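# Move the odd-colored relay into the black tray

## Task

Find the single relay out of six whose button color differs from the rest, extract it, and set it inside the black parts tray. The task fails if any other relay is left raised part of the way or tilted. The result must hold without the robot supporting it. Anything the robot is in contact with at the end must not settle downward by more than roughly a fingernail's width once left alone.

## Robot and tools

ROBOT. Two six-joint FANUC CRX-5iA arms, left_arm and right_arm, each ending in a two-finger parallel gripper. Bases in the scene frame: left_arm at (-0.034, +0.442, 0) m, right_arm at (-0.030, -0.329, 0) m, both turned only slightly about z.

FRAME. All printed poses share one scene frame. Its origin is on the table surface midway between the arms, +x runs out over the table, +z is up, and left_arm sits on the +y side. The arm names do not refer to image sides. Printed hand positions can be somewhat off, more so at full reach.

GRIPPER GEOMETRY. Fingers point along the gripper's +z and close along its x. end_effector_position is the spot between the pads; fingertips extend 17.5 mm past it. A flat block juts about 9 cm toward the gripper's -y and rotates with it. Turning only the last joint swings the pad point around a 25 mm circle.

execute_actions. Argument actions is a list holding zero or one item. Empty list: no command, just returns the state (a look). An item with rows (1 to 15 rows) and optional steps (at most 15, default 15) is a motion; each row covers one control step of 1/30 s and the final row repeats to fill the step count. An item with only steps (up to 300) is a wait, counted from the previous result. Optional pictures (boolean) turns camera images on or off. A refused call moves nothing.

ROW LAYOUT. One flat list of 18 numbers, each in [-1, 1], always covering both arms: left_arm first (waist, shoulder, elbow, forearm roll, wrist pitch, wrist roll, then gripper position, force_limit, speed), then the same nine for right_arm.

JOINT NUMBERS are offsets, not poses. They are measured from that arm's joint angles in the newest result showing Joint positions; before any such result in the scene, and for the second and later calls within one reply, they are measured from where the arm is when the action begins. They are never relative to the previous row. Scale: 1.0 equals 1.983 rad for waist and shoulder, 2.38 rad for elbow, 2.975 rad for forearm roll, wrist pitch and wrist roll. Joint ranges (rad): waist ±3.491, shoulder ±3.140, elbow -1.187 to 4.328, forearm roll ±3.316, wrist pitch ±3.140, wrist roll ±3.927. Asking for more than 0.010 rad outside a range gets the call refused; true ends may differ by up to 0.010 rad, and a request beyond the true end is trimmed to it, reported as "joint sent to its limit" (possibly about an earlier action). Sending all-zero offsets is not a pause: it pulls the arm back to the reference angles.

GRIPPER NUMBERS are absolute settings. position: +1 fully open (50 mm gap), about -0.65 pads touching, -1 means close until blocked (use this to grasp). force_limit per pad: about 20 N at -1, 102 N at 0, 185 N at +1, with actual force up to ~17% higher. speed of the gap change: 20 mm/s at -1, 85 at 0, 150 at +1. To leave a gripper unchanged, resend its previous three numbers; 0 is itself a command. New force or speed only applies after position changes by at least 0.01; to soften a grip, open first.

MOTION LIMITS. Joint target rates cap at 2.62 (waist, shoulder), 3.14 (elbow) and 3.93 rad/s (wrist joints), with 0.5 s to accelerate; all joints of an arm are slowed together. Targets are kept within 0.805 rad (waist, shoulder), 0.966 (elbow) or 1.21 (wrist joints) of measured angles, and are scaled back if the gripper would be sent more than 70 mm from its measured spot. Big moves therefore take several calls. Between calls the arms keep heading for the last row's target until motion settles or a step is HELD.

RESULT LINES. State line: each gripper's end_effector_position (m) and end_effector_quat_wxyz. Joint positions and Joint velocities: one block per arm, joints in column order (rad, rad/s). object_status: 0 moving, 1 stopped while opening, 2 stopped while closing (a real grasp), 3 reached the target or pads met (usually nothing held). Any new position resets it to 0 briefly. position_measured in counts; gap ≈ (250 − counts) × 0.202 mm. If grip force falls or the object slips, fingers re-close automatically, except after grasping at force_limit -1, where status stays 2 even if empty. A grasp on a fixed, off-center object weakens over time. "joint command not followed" means a clearance check altered joint targets; HELD marks steps where the row was partly not sent.

FAULTS. Contact torque at a joint's load limit (147 N m for the three big joints, 36.8 N m for the wrist joints, load weight included) or any external force of 150 N stops that arm for 10 s and drops the rest of the call; the arm goes limp toward the contact. Sustained holding heats motors; a MOTOR HOT warning precedes a brake stop (OVER-TEMPERATURE FAULT).

CAMERAS. cam_low (fixed, near (1.83, 0.25, 0.57) looking back over the table), cam_left_wrist and cam_right_wrist, all 672x504, with OpenCV pinhole+radial calibration supplied; actual poses may be a few degrees and millimetres off.

zoom_image: camera (one of the three names) and region [x0, y0, x1, y1] in pixels from the top-left, at most 504 by 504; it enlarges that camera's latest image.

read_manual: optional section, only "licences"; returns URDF licence text, no motion.

finished_scene: scene = the current scene's number; ends and grades it irreversibly, then reports the next task.

AVOID. Dropping or slamming parts, tipping or half-lifting the other relays, knocking anything off the table, letting the arms strike or press each other, and shoving hard. Expect occasional tugs on a held part or pushes on loose items. Release the relay so it rests in the tray unsupported, and withdraw from anything that could sag afterwards.

Each tool is called after "Request:" as a command line: name --argument value for each argument, lists and objects as JSON in quotes; but a table of rows of numbers goes row by row, as --pt "numbers of a row", without its own name.

## Session

Request:
execute_actions --actions '[]'

Scene clock: 0.00 s of 5400.00 s.
left_arm: end_effector_position=(+0.3132, +0.6902, +0.3467) position_measured=3 object_status=3 end_effector_quat_wxyz=(-0.139, -0.528, +0.831, -0.110) | right_arm: end_effector_position=(+0.1676, -0.0784, +0.1737) position_measured=3 object_status=3 end_effector_quat_wxyz=(-0.007, -0.007, +1.000, -0.002)
Joint positions: left_arm=[ 1.099  0.181  0.31   0.074 -2.05   1.679] | right_arm=[ 1.461 -0.258 -0.441 -0.013 -1.396  0.258]
Joint velocities: left_arm=[-0.002 -0.001 -0.001  0.    -0.    -0.   ] | right_arm=[-0.001  0.    -0.    -0.     0.001  0.   ]

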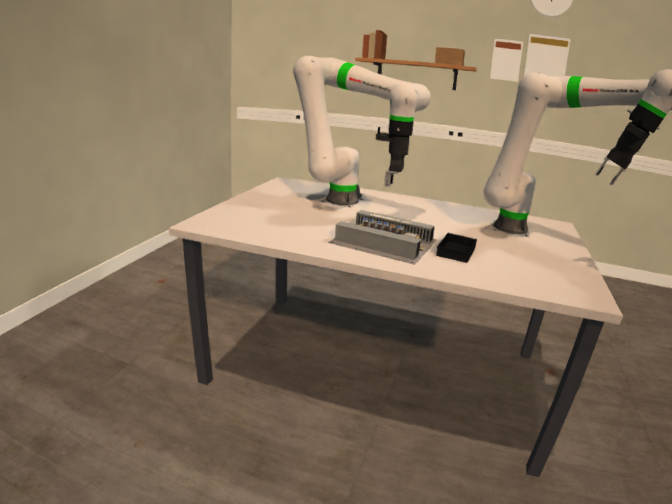

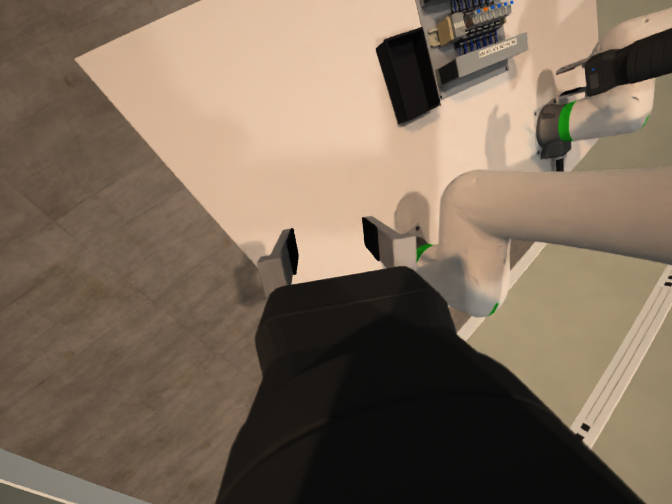

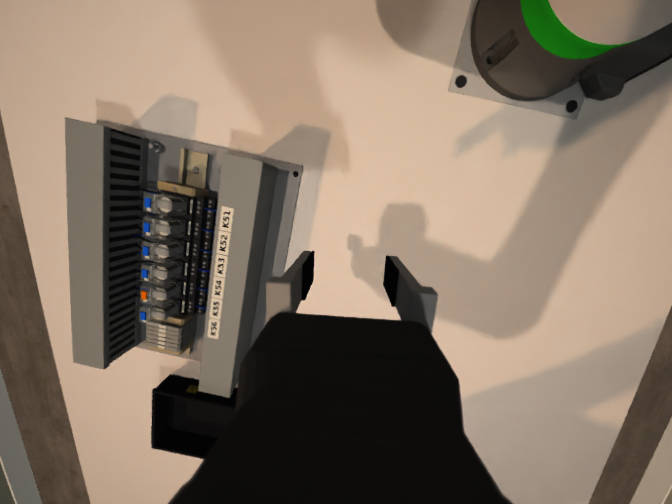

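Request:
zoom_image --camera "cam_right_wrist" --region '[60, 150, 300, 400]'

Request:
zoom_image --camera "cam_low" --region '[320, 190, 490, 280]'

Region (60, 150, 300, 400) of cam_right_wrist's 672x504 image, scaled by 2.016, with more detail than that image has; it fills the left 484 columns of this view, and the rest is white.

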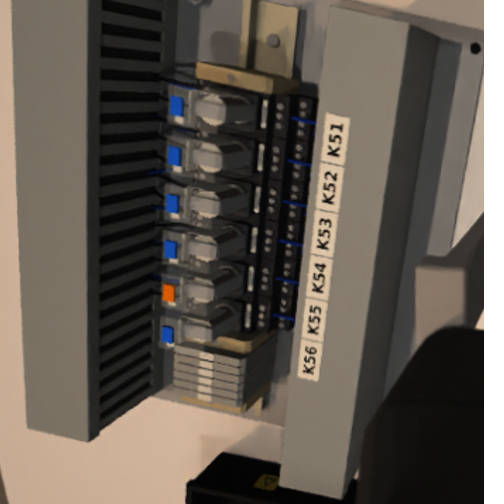

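Region (320, 190, 490, 280) of cam_low's 672x504 image, scaled by 2.965, with more detail than that image has; it fills the top 267 rows of this view, and the rest is white.

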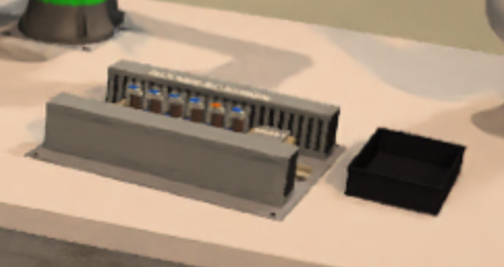

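Request:
execute_actions --actions '[{"rows":[[0,0,0,0,0,0,1,0,0,-0.2025,0.2413,0.2121,0.0044,-0.006,0.0687,1,0,0]]}]' --pictures false

Request:
execute_actions --actions '[{"steps":30}]'

Scene clock: 20.87 s of 5400.00 s.
left_arm: end_effector_position=(+0.3132, +0.6902, +0.3467) position_measured=3 object_status=3 end_effector_quat_wxyz=(-0.139, -0.528, +0.831, -0.110) | right_arm: end_effector_position=(+0.3098, -0.0237, +0.1949) position_measured=3 object_status=3 end_effector_quat_wxyz=(-0.002, +0.063, +0.998, -0.000)
Joint positions: left_arm=[ 1.099  0.181  0.31   0.074 -2.05   1.679] | right_arm=[ 1.172  0.086 -0.078 -0.004 -1.409  0.405]
Joint velocities: left_arm=[-0.    -0.001 -0.001  0.     0.001 -0.   ] | right_arm=[-0.706  0.844  0.889  0.023 -0.032  0.358]
Steps of this call (steps 1 to 90: nothing new was sent; then 17.37 s passed at rest; steps 91 to 105: all 15 steps of this action). Readings (joint positions | what the end effector reports):
91: left_arm=[1.099 0.181 0.310 0.074 -2.050 1.679] | right_arm=[1.460 -0.258 -0.441 -0.013 -1.396 0.258] | left_arm position_measured=3 object_status=3 | right_arm position_measured=3 object_status=3
92: left_arm=[1.099 0.181 0.310 0.074 -2.050 1.679] | right_arm=[1.458 -0.255 -0.437 -0.013 -1.396 0.259] | left_arm position_measured=3 object_status=3 | right_arm position_measured=3 object_status=3
94: left_arm=[1.099 0.181 0.310 0.074 -2.050 1.679] | right_arm=[1.438 -0.231 -0.412 -0.013 -1.397 0.269] | left_arm position_measured=3 object_status=3 | right_arm position_measured=3 object_status=3
98: left_arm=[1.099 0.181 0.310 0.074 -2.050 1.679] | right_arm=[1.345 -0.121 -0.296 -0.009 -1.401 0.316] | left_arm position_measured=3 object_status=3 | right_arm position_measured=3 object_status=3
105: the state above

Scene clock: 21.87 s of 5400.00 s.
left_arm: end_effector_position=(+0.3132, +0.6902, +0.3467) position_measured=3 object_status=3 end_effector_quat_wxyz=(-0.139, -0.528, +0.831, -0.110) | right_arm: end_effector_position=(+0.3778, -0.0203, +0.1900) position_measured=3 object_status=3 end_effector_quat_wxyz=(-0.000, +0.091, +0.996, -0.000)
Joint positions: left_arm=[ 1.099  0.181  0.31   0.074 -2.05   1.679] | right_arm=[ 1.059  0.22   0.064  0.    -1.414  0.462]
Joint velocities: left_arm=[ 0.     0.    -0.     0.    -0.001  0.   ] | right_arm=[-0.001 -0.001 -0.     0.    -0.     0.   ]
Steps of this call (steps 1 to 30: the robot went on to your last target). Readings (joint positions | what the end effector reports):
1: left_arm=[1.099 0.181 0.310 0.074 -2.050 1.679] | right_arm=[1.148 0.114 -0.048 -0.003 -1.410 0.417] | left_arm position_measured=3 object_status=3 | right_arm position_measured=3 object_status=3
2: left_arm=[1.099 0.181 0.310 0.074 -2.050 1.679] | right_arm=[1.125 0.142 -0.019 -0.002 -1.411 0.429] | left_arm position_measured=3 object_status=3 | right_arm position_measured=3 object_status=3
4: left_arm=[1.099 0.181 0.310 0.074 -2.050 1.679] | right_arm=[1.085 0.189 0.031 -0.001 -1.413 0.449] | left_arm position_measured=3 object_status=3 | right_arm position_measured=3 object_status=3
8: left_arm=[1.099 0.181 0.310 0.074 -2.050 1.679] | right_arm=[1.059 0.220 0.063 -0.000 -1.414 0.462] | left_arm position_measured=3 object_status=3 | right_arm position_measured=3 object_status=3
30: the state above
All arms were judged still, so your last target was given up. Only a new action makes them travel on or press farther. Fingers that are still opening or closing keep moving.
camera_calibration (this result's frames):
cam_left_wrist: T_world_to_cam=[[-0.504139, -0.75196, 0.424734, 0.521573], [-0.754624, 0.622723, 0.206782, -0.268376], [-0.419983, -0.216268, -0.881387, 0.741446], [0, 0, 0, 1]] pos_world=[0.371817, 0.719677, 0.487466]
cam_right_wrist: T_world_to_cam=[[-0.986286, 0.151509, -0.0654515, 0.404737], [0.134884, 0.968494, 0.209344, -0.0526485], [0.0951071, 0.197645, -0.975649, 0.298647], [0, 0, 0, 1]] pos_world=[0.377884, -0.0693578, 0.328887]

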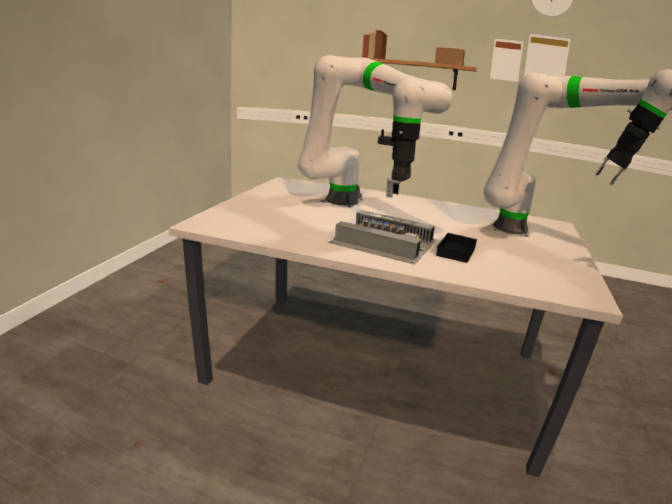

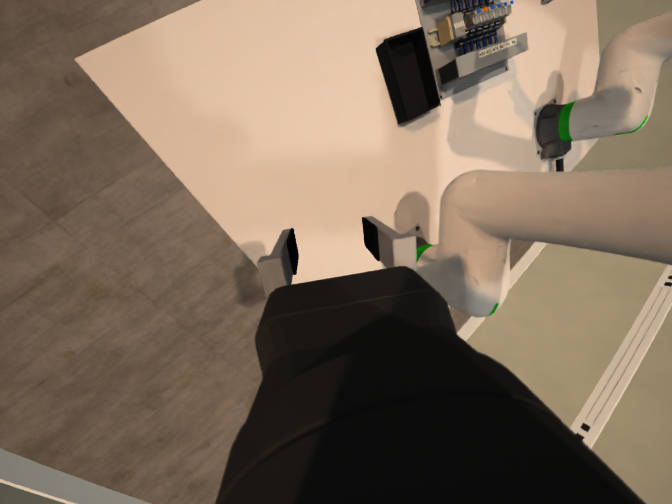

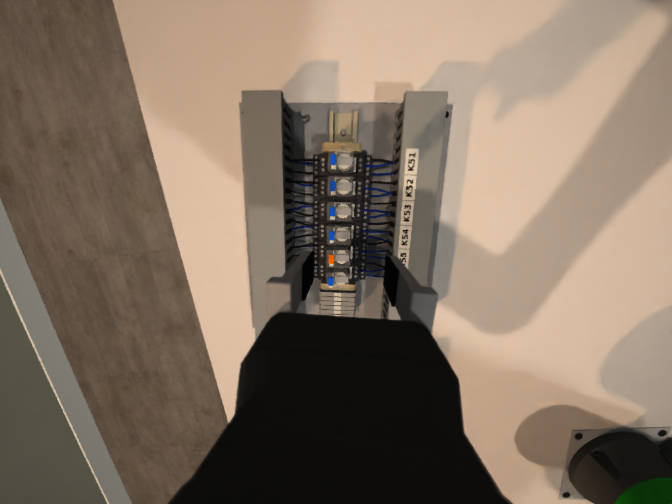

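Request:
execute_actions --actions '[{"rows":[[0,0,0,0,0,0,1,0,0,-0.0086,0.0546,-0.023,0,0.0547,0.0085,0.7,0,0]]}]' --pictures false

Request:
execute_actions --actions '[{"steps":15}]'

Request:
zoom_image --camera "cam_right_wrist" --region '[250, 170, 450, 330]'

Scene clock: 33.30 s of 5400.00 s.
left_arm: end_effector_position=(+0.3132, +0.6902, +0.3467) position_measured=3 object_status=3 end_effector_quat_wxyz=(-0.139, -0.528, +0.831, -0.110) | right_arm: end_effector_position=(+0.3996, -0.0068, +0.1099) position_measured=48 object_status=3 end_effector_quat_wxyz=(-0.000, +0.087, +0.996, -0.000)
Joint positions: left_arm=[ 1.099  0.181  0.31   0.074 -2.05   1.679] | right_arm=[ 1.042  0.329  0.009 -0.    -1.252  0.487]
Joint velocities: left_arm=[-0.     0.001  0.001 -0.001 -0.     0.   ] | right_arm=[ 0.     0.001 -0.001 -0.    -0.001  0.   ]
Steps of this call (steps 1 to 90: nothing new was sent; then 7.93 s passed at rest; steps 91 to 105: all 15 steps of this action). Readings (joint positions | what the end effector reports):
91: left_arm=[1.099 0.181 0.310 0.074 -2.050 1.679] | right_arm=[1.059 0.221 0.064 0.000 -1.414 0.462] | left_arm position_measured=3 object_status=3 | right_arm position_measured=9 object_status=0
92: left_arm=[1.099 0.181 0.310 0.074 -2.050 1.679] | right_arm=[1.058 0.224 0.063 0.000 -1.409 0.463] | left_arm position_measured=3 object_status=3 | right_arm position_measured=23 object_status=0
94: left_arm=[1.099 0.181 0.310 0.074 -2.050 1.679] | right_arm=[1.055 0.247 0.050 0.000 -1.373 0.468] | left_arm position_measured=3 object_status=3 | right_arm position_measured=46 object_status=0
98: left_arm=[1.099 0.181 0.310 0.074 -2.050 1.679] | right_arm=[1.043 0.320 0.013 -0.000 -1.265 0.485] | left_arm position_measured=3 object_status=3 | right_arm position_measured=48 object_status=0
105: the state above

Scene clock: 33.80 s of 5400.00 s.
left_arm: end_effector_position=(+0.3132, +0.6902, +0.3467) position_measured=3 object_status=3 end_effector_quat_wxyz=(-0.139, -0.528, +0.831, -0.110) | right_arm: end_effector_position=(+0.3996, -0.0069, +0.1100) position_measured=48 object_status=3 end_effector_quat_wxyz=(-0.000, +0.087, +0.996, -0.000)
Joint positions: left_arm=[ 1.099  0.181  0.31   0.074 -2.05   1.679] | right_arm=[ 1.042  0.329  0.009  0.    -1.252  0.487]
Joint velocities: left_arm=[ 0.003  0.001  0.001 -0.001 -0.001  0.   ] | right_arm=[ 0.001 -0.001  0.001 -0.    -0.    -0.   ]
Steps of this call (steps 1 to 15: the robot went on to your last target). Readings (joint positions | what the end effector reports):
1: left_arm=[1.099 0.181 0.310 0.074 -2.050 1.679] | right_arm=[1.042 0.329 0.009 -0.000 -1.252 0.487] | left_arm position_measured=3 object_status=3 | right_arm position_measured=48 object_status=3
2: left_arm=[1.099 0.181 0.310 0.074 -2.050 1.679] | right_arm=[1.042 0.329 0.009 -0.000 -1.252 0.487] | left_arm position_measured=3 object_status=3 | right_arm position_measured=48 object_status=3
4: left_arm=[1.099 0.181 0.310 0.074 -2.050 1.679] | right_arm=[1.042 0.329 0.009 -0.000 -1.252 0.487] | left_arm position_measured=3 object_status=3 | right_arm position_measured=48 object_status=3
8: left_arm=[1.099 0.181 0.310 0.074 -2.050 1.679] | right_arm=[1.042 0.329 0.009 0.000 -1.252 0.487] | left_arm position_measured=3 object_status=3 | right_arm position_measured=48 object_status=3
15: the state above
All arms were judged still, so your last target was given up. Only a new action makes them travel on or press farther. Fingers that are still opening or closing keep moving.
camera_calibration (this result's frames):
cam_right_wrist: T_world_to_cam=[[-0.987512, 0.14337, -0.0653002, 0.419417], [0.126946, 0.969622, 0.20909, -0.0486891], [0.0932937, 0.198189, -0.975714, 0.216517], [0, 0, 0, 1]] pos_world=[0.400161, -0.0558331, 0.248827]

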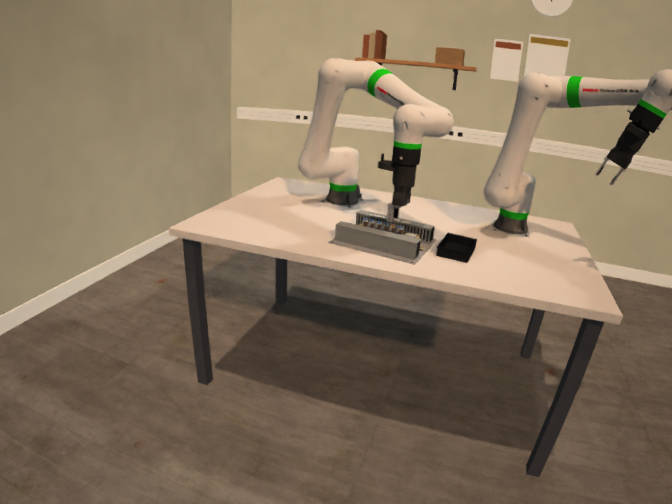

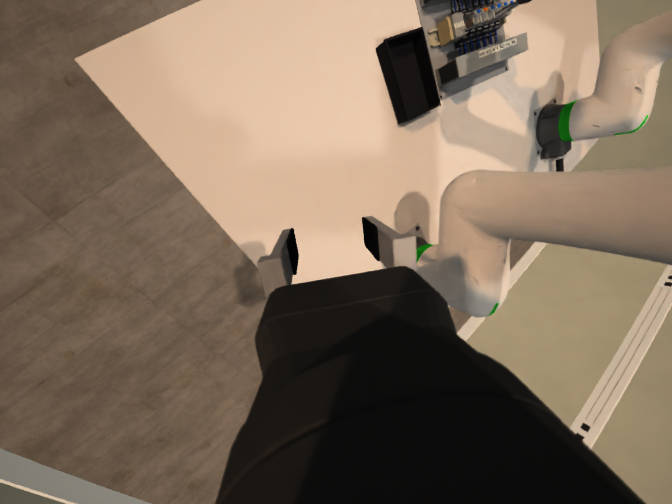

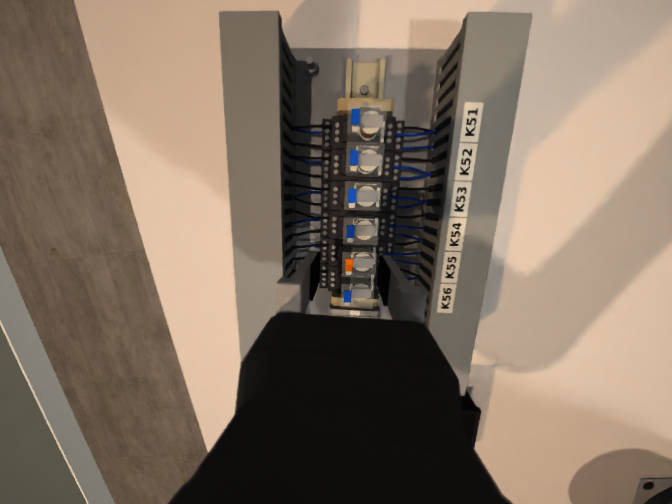

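Region (250, 170, 450, 330) of cam_right_wrist's 672x504 image, scaled by 2.520, with more detail than that image has; it fills the top 403 rows of this view, and the rest is white.

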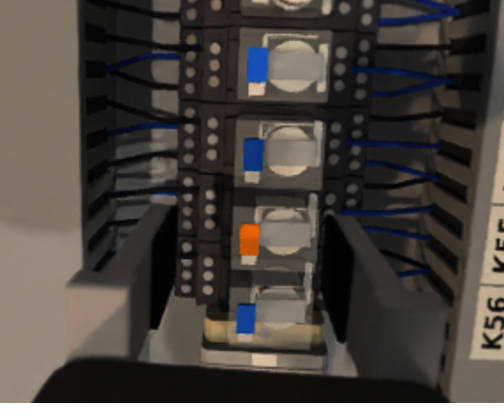

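Request:
execute_actions --actions '[{"rows":[[0,0,0,0,0,0,1,0,0,0.0075,0.007,-0.0181,0,0.0192,-0.005,0.7,0,0]]}]'

Request:
zoom_image --camera "cam_right_wrist" --region '[250, 170, 450, 330]'

Request:
zoom_image --camera "cam_low" --region '[340, 190, 440, 250]'

Scene clock: 46.20 s of 5400.00 s.
left_arm: end_effector_position=(+0.3132, +0.6902, +0.3467) position_measured=3 object_status=3 end_effector_quat_wxyz=(-0.139, -0.528, +0.831, -0.110) | right_arm: end_effector_position=(+0.3927, -0.0028, +0.0851) position_measured=48 object_status=3 end_effector_quat_wxyz=(-0.000, +0.087, +0.996, -0.000)
Joint positions: left_arm=[ 1.099  0.181  0.31   0.074 -2.05   1.679] | right_arm=[ 1.057  0.342 -0.034 -0.    -1.194  0.472]
Joint velocities: left_arm=[-0. -0. -0.  0.  0.  0.] | right_arm=[-0.    -0.001  0.001 -0.     0.001 -0.   ]
Steps of this call (steps 1 to 90: nothing new was sent; then 8.90 s passed at rest; steps 91 to 105: all 15 steps of this action). Readings (joint positions | what the end effector reports):
91: left_arm=[1.099 0.181 0.310 0.074 -2.050 1.679] | right_arm=[1.042 0.329 0.009 0.000 -1.251 0.487] | left_arm position_measured=3 object_status=3 | right_arm position_measured=48 object_status=3
92: left_arm=[1.099 0.181 0.310 0.074 -2.050 1.679] | right_arm=[1.043 0.329 0.005 0.000 -1.247 0.487] | left_arm position_measured=3 object_status=3 | right_arm position_measured=48 object_status=3
94: left_arm=[1.099 0.181 0.310 0.074 -2.050 1.679] | right_arm=[1.051 0.337 -0.019 0.000 -1.215 0.478] | left_arm position_measured=3 object_status=3 | right_arm position_measured=48 object_status=3
98: left_arm=[1.099 0.181 0.310 0.074 -2.050 1.679] | right_arm=[1.057 0.342 -0.034 -0.000 -1.195 0.472] | left_arm position_measured=3 object_status=3 | right_arm position_measured=48 object_status=3
105: the state above
camera_calibration (this result's frames):
cam_left_wrist: T_world_to_cam=[[-0.504139, -0.751961, 0.424734, 0.521573], [-0.754624, 0.622723, 0.206782, -0.268376], [-0.419983, -0.216268, -0.881387, 0.741446], [0, 0, 0, 1]] pos_world=[0.371817, 0.719677, 0.487466]
cam_right_wrist: T_world_to_cam=[[-0.987505, 0.143417, -0.0653125, 0.410302], [0.126976, 0.969586, 0.209237, -0.0465805], [0.0933342, 0.19833, -0.975681, 0.192028], [0, 0, 0, 1]] pos_world=[0.393167, -0.0517652, 0.223902]

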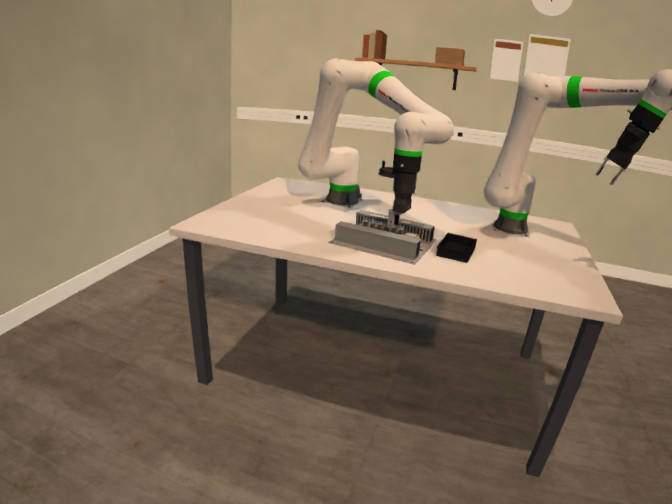

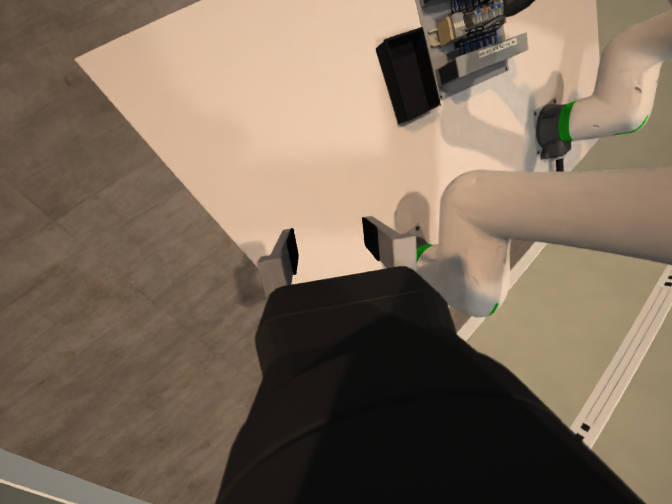

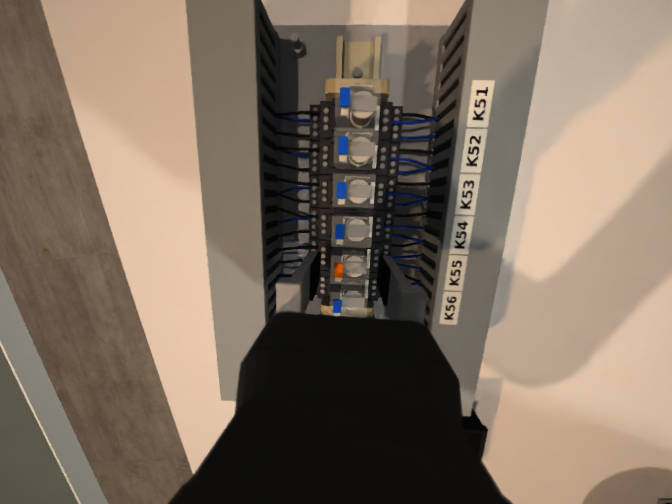

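Region (250, 170, 450, 330) of cam_right_wrist's 672x504 image, scaled by 2.520, with more detail than that image has; it fills the top 403 rows of this view, and the rest is white.

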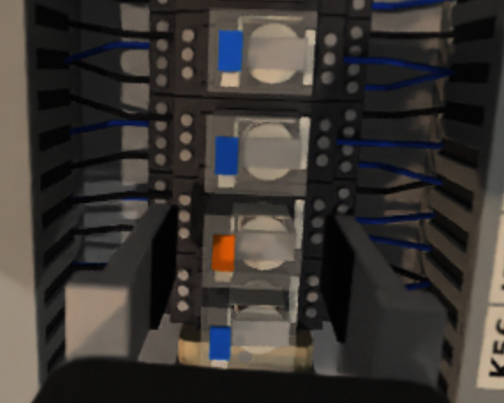

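Region (340, 190, 440, 250) of cam_low's 672x504 image, scaled by 5.040, with more detail than that image has; it fills the top 302 rows of this view, and the rest is white.

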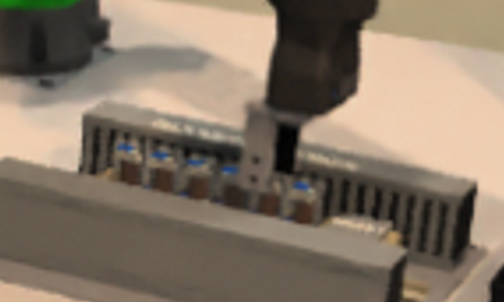

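Request:
execute_actions --actions '[{"rows":[[0,0,0,0,0,0,1,0,0,0.0015,0.0098,-0.0122,0,0.0163,-0.001,0.45,0,-0.8]]}]'

Request:
zoom_image --camera "cam_right_wrist" --region '[250, 170, 450, 330]'

Scene clock: 52.30 s of 5400.00 s.
left_arm: end_effector_position=(+0.3132, +0.6902, +0.3467) position_measured=3 object_status=3 end_effector_quat_wxyz=(-0.139, -0.528, +0.831, -0.110) | right_arm: end_effector_position=(+0.3912, -0.0020, +0.0631) position_measured=85 object_status=3 end_effector_quat_wxyz=(-0.000, +0.087, +0.996, -0.000)
Joint positions: left_arm=[ 1.099  0.181  0.31   0.074 -2.05   1.679] | right_arm=[ 1.06   0.362 -0.063 -0.    -1.146  0.469]
Joint velocities: left_arm=[ 0.  0. -0. -0.  0.  0.] | right_arm=[ 0.001  0.    -0.001  0.    -0.    -0.   ]
Steps of this call (steps 1 to 15: the robot went on to your last target; steps 16 to 90: nothing new was sent; then 2.60 s passed at rest; steps 91 to 105: all 15 steps of this action). Readings (joint positions | what the end effector reports):
91: left_arm=[1.099 0.181 0.310 0.074 -2.050 1.679] | right_arm=[1.057 0.342 -0.034 0.000 -1.194 0.472] | left_arm position_measured=3 object_status=3 | right_arm position_measured=50 object_status=0
92: left_arm=[1.099 0.181 0.310 0.074 -2.050 1.679] | right_arm=[1.057 0.344 -0.037 0.000 -1.189 0.472] | left_arm position_measured=3 object_status=3 | right_arm position_measured=56 object_status=0
94: left_arm=[1.099 0.181 0.310 0.074 -2.050 1.679] | right_arm=[1.059 0.356 -0.055 0.000 -1.160 0.470] | left_arm position_measured=3 object_status=3 | right_arm position_measured=66 object_status=0
98: left_arm=[1.099 0.181 0.310 0.074 -2.050 1.679] | right_arm=[1.060 0.362 -0.063 -0.000 -1.146 0.469] | left_arm position_measured=3 object_status=3 | right_arm position_measured=85 object_status=0
105: the state above
camera_calibration (this result's frames):
cam_left_wrist: T_world_to_cam=[[-0.504139, -0.751961, 0.424734, 0.521573], [-0.754624, 0.622723, 0.206782, -0.268376], [-0.419983, -0.216268, -0.881386, 0.741446], [0, 0, 0, 1]] pos_world=[0.371817, 0.719677, 0.487466]
cam_right_wrist: T_world_to_cam=[[-0.987507, 0.143391, -0.0653446, 0.407355], [0.126945, 0.969594, 0.209218, -0.0425235], [0.0933577, 0.198309, -0.975683, 0.170592], [0, 0, 0, 1]] pos_world=[0.391738, -0.0510103, 0.201959]

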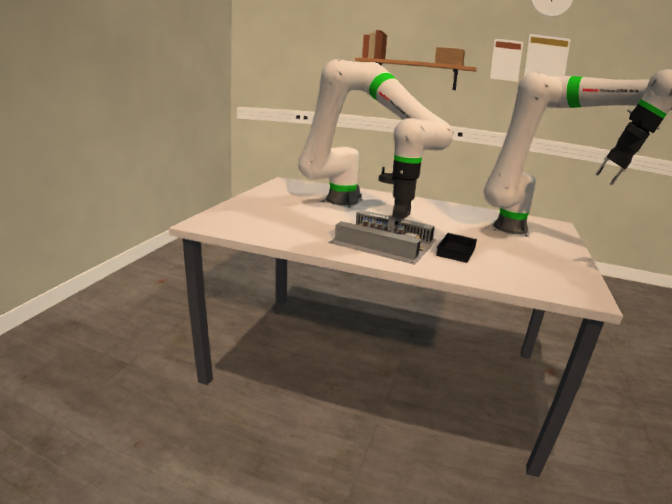

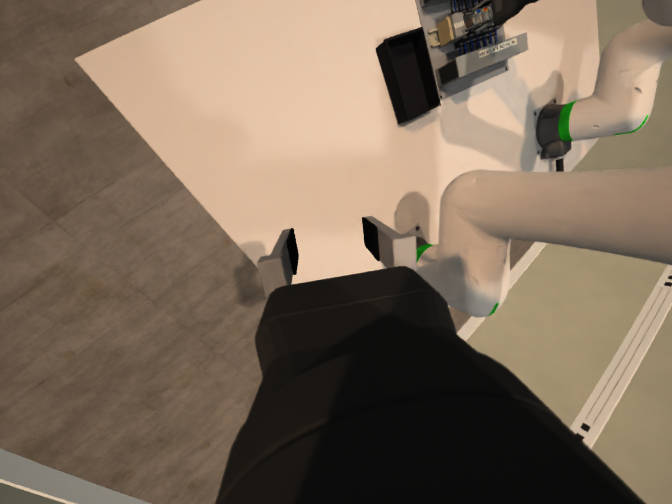

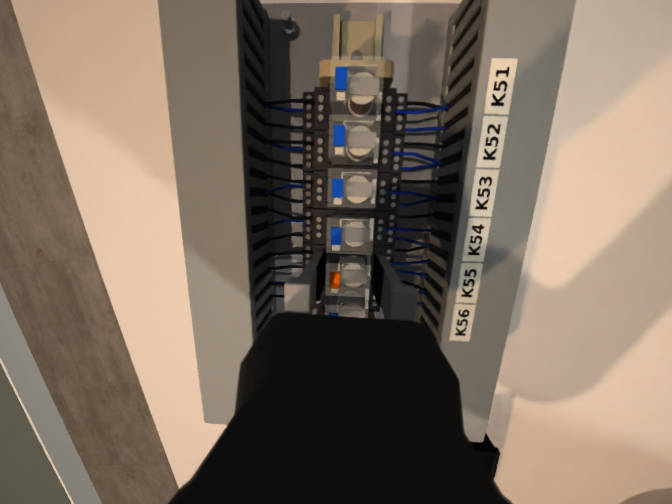

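Region (250, 170, 450, 330) of cam_right_wrist's 672x504 image, scaled by 2.520, with more detail than that image has; it fills the top 403 rows of this view, and the rest is white.

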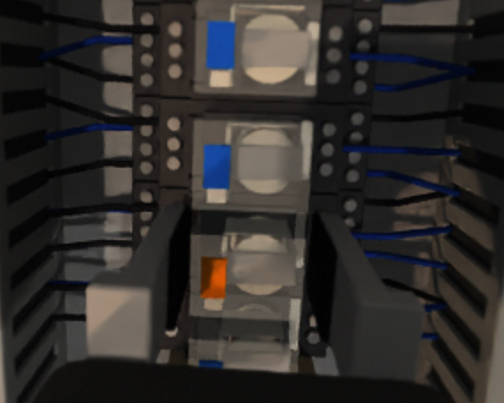

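Grip, then lift 15 mm gradually.

Request:
execute_actions --actions '[{"rows":[[0,0,0,0,0,0,1,0,0,0,0,0,0,0,0,-1,0,-0.8]]}]' --pictures false

Request:
execute_actions --actions '[{"rows":[[0,0,0,0,0,0,1,0,0,0,0,0,0,0,0,-1,0,-0.8],[0,0,0,0,0,0,1,0,0,0,-0.0018,0.0019,0,-0.0028,0,-1,0,-0.8],[0,0,0,0,0,0,1,0,0,0,-0.0018,0.0019,0,-0.0028,0,-1,0,-0.8],[0,0,0,0,0,0,1,0,0,0,-0.0018,0.0019,0,-0.0028,0,-1,0,-0.8],[0,0,0,0,0,0,1,0,0,0,-0.0036,0.0038,0,-0.0055,0,-1,0,-0.8],[0,0,0,0,0,0,1,0,0,0,-0.0036,0.0038,0,-0.0055,0,-1,0,-0.8],[0,0,0,0,0,0,1,0,0,0,-0.0036,0.0038,0,-0.0055,0,-1,0,-0.8],[0,0,0,0,0,0,1,0,0,0,-0.0055,0.0058,0,-0.0083,0,-1,0,-0.8],[0,0,0,0,0,0,1,0,0,0,-0.0055,0.0058,0,-0.0083,0,-1,0,-0.8],[0,0,0,0,0,0,1,0,0,0,-0.0073,0.0077,0,-0.011,0,-1,0,-0.8]]}]'

Scene clock: 62.50 s of 5400.00 s.
left_arm: end_effector_position=(+0.3132, +0.6902, +0.3467) position_measured=3 object_status=3 end_effector_quat_wxyz=(-0.139, -0.528, +0.831, -0.110) | right_arm: end_effector_position=(+0.3912, -0.0020, +0.0631) position_measured=119 object_status=2 end_effector_quat_wxyz=(-0.000, +0.087, +0.996, -0.000)
Joint positions: left_arm=[ 1.099  0.181  0.31   0.074 -2.05   1.679] | right_arm=[ 1.06   0.362 -0.063 -0.    -1.146  0.469]
Joint velocities: left_arm=[-0.001 -0.    -0.    -0.     0.    -0.001] | right_arm=[-0.    -0.001  0.001 -0.     0.002 -0.   ]
Steps of this call (steps 1 to 15: the robot went on to your last target; steps 16 to 90: nothing new was sent; then 6.70 s passed at rest; steps 91 to 105: all 15 steps of this action). Readings (joint positions | what the end effector reports):
91: left_arm=[1.099 0.181 0.310 0.074 -2.050 1.679] | right_arm=[1.060 0.362 -0.063 -0.000 -1.146 0.469] | left_arm position_measured=3 object_status=3 | right_arm position_measured=88 object_status=0
92: left_arm=[1.099 0.181 0.310 0.074 -2.050 1.679] | right_arm=[1.060 0.362 -0.063 -0.000 -1.146 0.469] | left_arm position_measured=3 object_status=3 | right_arm position_measured=93 object_status=0
94: left_arm=[1.099 0.181 0.310 0.074 -2.050 1.679] | right_arm=[1.060 0.362 -0.063 -0.000 -1.146 0.469] | left_arm position_measured=3 object_status=3 | right_arm position_measured=104 object_status=0
98: left_arm=[1.099 0.181 0.310 0.074 -2.050 1.679] | right_arm=[1.060 0.362 -0.063 -0.000 -1.146 0.469] | left_arm position_measured=3 object_status=3 | right_arm position_measured=119 object_status=0
105: the state above

Scene clock: 63.00 s of 5400.00 s.
left_arm: end_effector_position=(+0.3132, +0.6902, +0.3467) position_measured=3 object_status=3 end_effector_quat_wxyz=(-0.139, -0.528, +0.831, -0.110) | right_arm: end_effector_position=(+0.3914, -0.0018, +0.0784) position_measured=119 object_status=2 end_effector_quat_wxyz=(+0.000, +0.087, +0.996, +0.000)
Joint positions: left_arm=[ 1.099  0.181  0.31   0.074 -2.05   1.679] | right_arm=[ 1.06   0.347 -0.045  0.    -1.179  0.469]
Joint velocities: left_arm=[-0.001  0.001 -0.    -0.001  0.001 -0.   ] | right_arm=[0.001 0.    0.001 0.001 0.    0.   ]
Steps of this call (steps 1 to 15: all 15 steps of this action). Readings (joint positions | what the end effector reports):
1: left_arm=[1.099 0.181 0.310 0.074 -2.050 1.679] | right_arm=[1.060 0.362 -0.063 -0.000 -1.146 0.469] | left_arm position_measured=3 object_status=3 | right_arm position_measured=119 object_status=2
2: left_arm=[1.099 0.181 0.310 0.074 -2.050 1.679] | right_arm=[1.060 0.362 -0.063 -0.000 -1.146 0.469] | left_arm position_measured=3 object_status=3 | right_arm position_measured=119 object_status=2
4: left_arm=[1.099 0.181 0.310 0.074 -2.050 1.679] | right_arm=[1.060 0.359 -0.060 -0.000 -1.153 0.469] | left_arm position_measured=3 object_status=3 | right_arm position_measured=119 object_status=2
8: left_arm=[1.099 0.181 0.310 0.074 -2.050 1.679] | right_arm=[1.060 0.355 -0.054 0.000 -1.162 0.469] | left_arm position_measured=3 object_status=3 | right_arm position_measured=119 object_status=2
15: the state above
camera_calibration (this result's frames):
cam_left_wrist: T_world_to_cam=[[-0.504139, -0.75196, 0.424735, 0.521572], [-0.754624, 0.622723, 0.206781, -0.268376], [-0.419983, -0.216268, -0.881386, 0.741446], [0, 0, 0, 1]] pos_world=[0.371817, 0.719677, 0.487466]
cam_right_wrist: T_world_to_cam=[[-0.987475, 0.143384, -0.0658329, 0.408531], [0.12678, 0.969478, 0.209853, -0.0458982], [0.0939131, 0.198879, -0.975514, 0.185243], [0, 0, 0, 1]] pos_world=[0.391836, -0.0509201, 0.217233]

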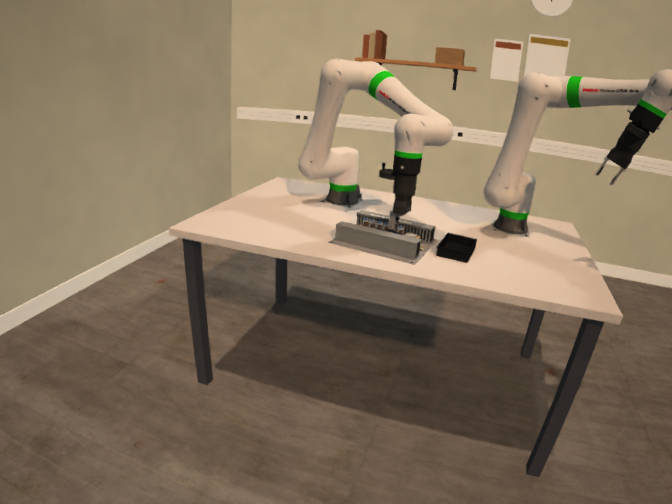

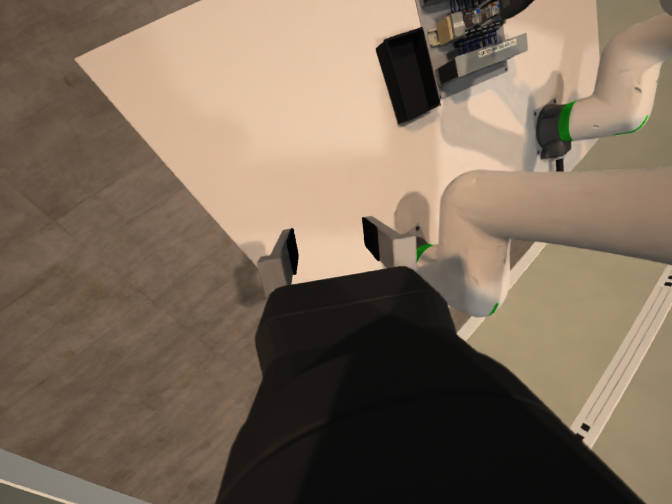

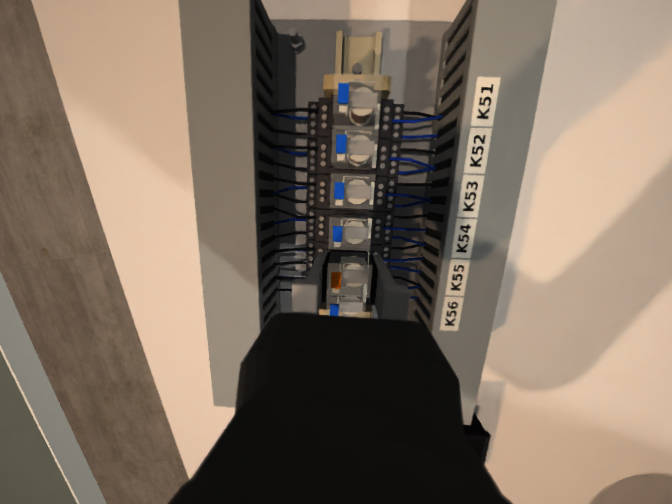

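Request:
execute_actions --actions '[{"rows":[[0,0,0,0,0,0,1,0,0,0,-0.0206,0.0307,0,-0.0383,0,-1,0,-0.8]],"steps":11}]' --pictures false

Request:
execute_actions --actions '[{"rows":[[0,0,0,0,0,0,1,0,0,0.1104,0.2013,0.2461,0,-0.0627,-0.0733,-1,0,-0.8]]}]' --pictures false

Request:
execute_actions --actions '[{"steps":15}]'

Scene clock: 79.30 s of 5400.00 s.
left_arm: end_effector_position=(+0.3132, +0.6902, +0.3467) position_measured=3 object_status=3 end_effector_quat_wxyz=(-0.139, -0.528, +0.831, -0.110) | right_arm: end_effector_position=(+0.3915, -0.0017, +0.1301) position_measured=119 object_status=2 end_effector_quat_wxyz=(+0.000, +0.087, +0.996, +0.000)
Joint positions: left_arm=[ 1.099  0.181  0.31   0.074 -2.05   1.679] | right_arm=[ 1.06   0.306  0.028  0.    -1.292  0.469]
Joint velocities: left_arm=[-0.    -0.001  0.     0.001 -0.    -0.   ] | right_arm=[ 0.     0.     0.    -0.004 -0.004  0.   ]
Steps of this call (steps 1 to 15: the robot went on to your last target; steps 16 to 90: nothing new was sent; then 12.93 s passed at rest; steps 91 to 101: all 11 steps of this action). Readings (joint positions | what the end effector reports):
91: left_arm=[1.099 0.181 0.310 0.074 -2.050 1.679] | right_arm=[1.060 0.347 -0.045 -0.000 -1.179 0.469] | left_arm position_measured=3 object_status=3 | right_arm position_measured=119 object_status=2
92: left_arm=[1.099 0.181 0.310 0.074 -2.050 1.679] | right_arm=[1.060 0.346 -0.042 -0.000 -1.184 0.469] | left_arm position_measured=3 object_status=3 | right_arm position_measured=119 object_status=2
94: left_arm=[1.099 0.181 0.310 0.074 -2.050 1.679] | right_arm=[1.060 0.334 -0.019 -0.000 -1.220 0.469] | left_arm position_measured=3 object_status=3 | right_arm position_measured=119 object_status=2
98: left_arm=[1.099 0.181 0.310 0.074 -2.050 1.679] | right_arm=[1.060 0.306 0.028 0.000 -1.291 0.469] | left_arm position_measured=3 object_status=3 | right_arm position_measured=119 object_status=2
101: the state above

Scene clock: 79.80 s of 5400.00 s.
left_arm: end_effector_position=(+0.3132, +0.6902, +0.3467) position_measured=3 object_status=3 end_effector_quat_wxyz=(-0.139, -0.528, +0.831, -0.110) | right_arm: end_effector_position=(+0.3869, +0.1599, +0.1356) position_measured=119 object_status=2 end_effector_quat_wxyz=(+0.000, +0.086, +0.996, +0.000)
Joint positions: left_arm=[ 1.099  0.181  0.31   0.074 -2.05   1.679] | right_arm=[ 1.212  0.585  0.437  0.    -1.422  0.317]
Joint velocities: left_arm=[ 0.001 -0.     0.002  0.001  0.     0.   ] | right_arm=[ 0.395  0.719  1.054 -0.    -0.335 -0.39 ]
Steps of this call (steps 1 to 15: all 15 steps of this action). Readings (joint positions | what the end effector reports):
1: left_arm=[1.099 0.181 0.310 0.074 -2.050 1.679] | right_arm=[1.060 0.306 0.029 0.000 -1.293 0.469] | left_arm position_measured=3 object_status=3 | right_arm position_measured=119 object_status=2
2: left_arm=[1.099 0.181 0.310 0.074 -2.050 1.679] | right_arm=[1.061 0.309 0.033 0.000 -1.294 0.468] | left_arm position_measured=3 object_status=3 | right_arm position_measured=119 object_status=2
4: left_arm=[1.099 0.181 0.310 0.074 -2.050 1.679] | right_arm=[1.072 0.328 0.061 0.000 -1.303 0.457] | left_arm position_measured=3 object_status=3 | right_arm position_measured=119 object_status=2
8: left_arm=[1.099 0.181 0.310 0.074 -2.050 1.679] | right_arm=[1.120 0.416 0.189 0.000 -1.344 0.410] | left_arm position_measured=3 object_status=3 | right_arm position_measured=119 object_status=2
15: the state above

Scene clock: 80.30 s of 5400.00 s.
left_arm: end_effector_position=(+0.3132, +0.6902, +0.3467) position_measured=3 object_status=3 end_effector_quat_wxyz=(-0.139, -0.528, +0.831, -0.110) | right_arm: end_effector_position=(+0.3695, +0.2254, +0.1301) position_measured=119 object_status=2 end_effector_quat_wxyz=(+0.000, +0.086, +0.996, +0.000)
Joint positions: left_arm=[ 1.099  0.181  0.31   0.074 -2.05   1.679] | right_arm=[ 1.279  0.705  0.614  0.    -1.479  0.251]
Joint velocities: left_arm=[-0.002 -0.001  0.     0.     0.     0.   ] | right_arm=[ 0.001 -0.002  0.001  0.     0.001 -0.   ]
Steps of this call (steps 1 to 15: the robot went on to your last target). Readings (joint positions | what the end effector reports):
1: left_arm=[1.099 0.181 0.310 0.074 -2.050 1.679] | right_arm=[1.226 0.609 0.472 0.000 -1.434 0.304] | left_arm position_measured=3 object_status=3 | right_arm position_measured=119 object_status=2
2: left_arm=[1.099 0.181 0.310 0.074 -2.050 1.679] | right_arm=[1.239 0.633 0.508 0.000 -1.445 0.291] | left_arm position_measured=3 object_status=3 | right_arm position_measured=119 object_status=2
4: left_arm=[1.099 0.181 0.310 0.074 -2.050 1.679] | right_arm=[1.262 0.674 0.568 0.000 -1.464 0.268] | left_arm position_measured=3 object_status=3 | right_arm position_measured=119 object_status=2
8: left_arm=[1.099 0.181 0.310 0.074 -2.050 1.679] | right_arm=[1.279 0.705 0.613 0.000 -1.479 0.252] | left_arm position_measured=3 object_status=3 | right_arm position_measured=119 object_status=2
15: the state above
camera_calibration (this result's frames):
cam_left_wrist: T_world_to_cam=[[-0.504139, -0.751961, 0.424734, 0.521573], [-0.754624, 0.622723, 0.206782, -0.268376], [-0.419983, -0.216268, -0.881386, 0.741446], [0, 0, 0, 1]] pos_world=[0.371817, 0.719677, 0.487466]
cam_right_wrist: T_world_to_cam=[[-0.987581, 0.142654, -0.0658288, 0.35792], [0.126047, 0.969535, 0.210034, -0.274064], [0.0937856, 0.199128, -0.975475, 0.192515], [0, 0, 0, 1]] pos_world=[0.369965, 0.17632, 0.268918]

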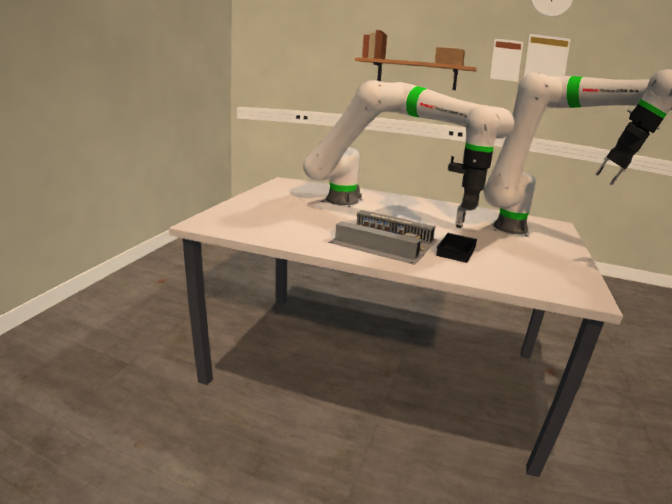

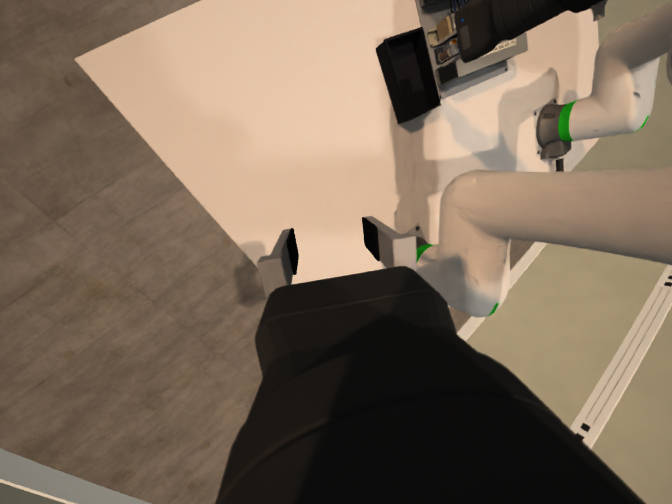

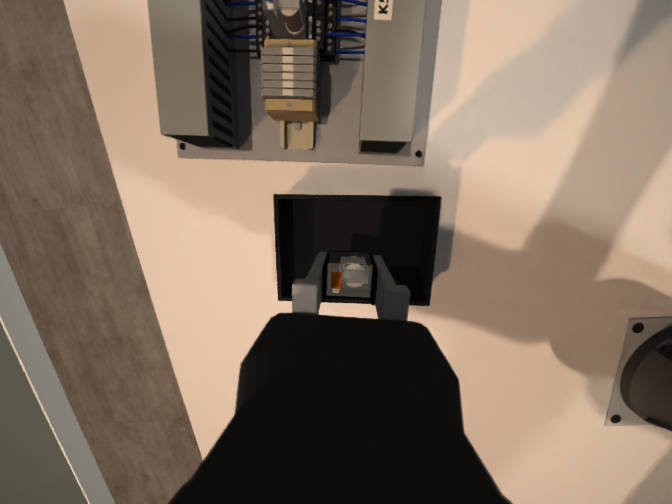

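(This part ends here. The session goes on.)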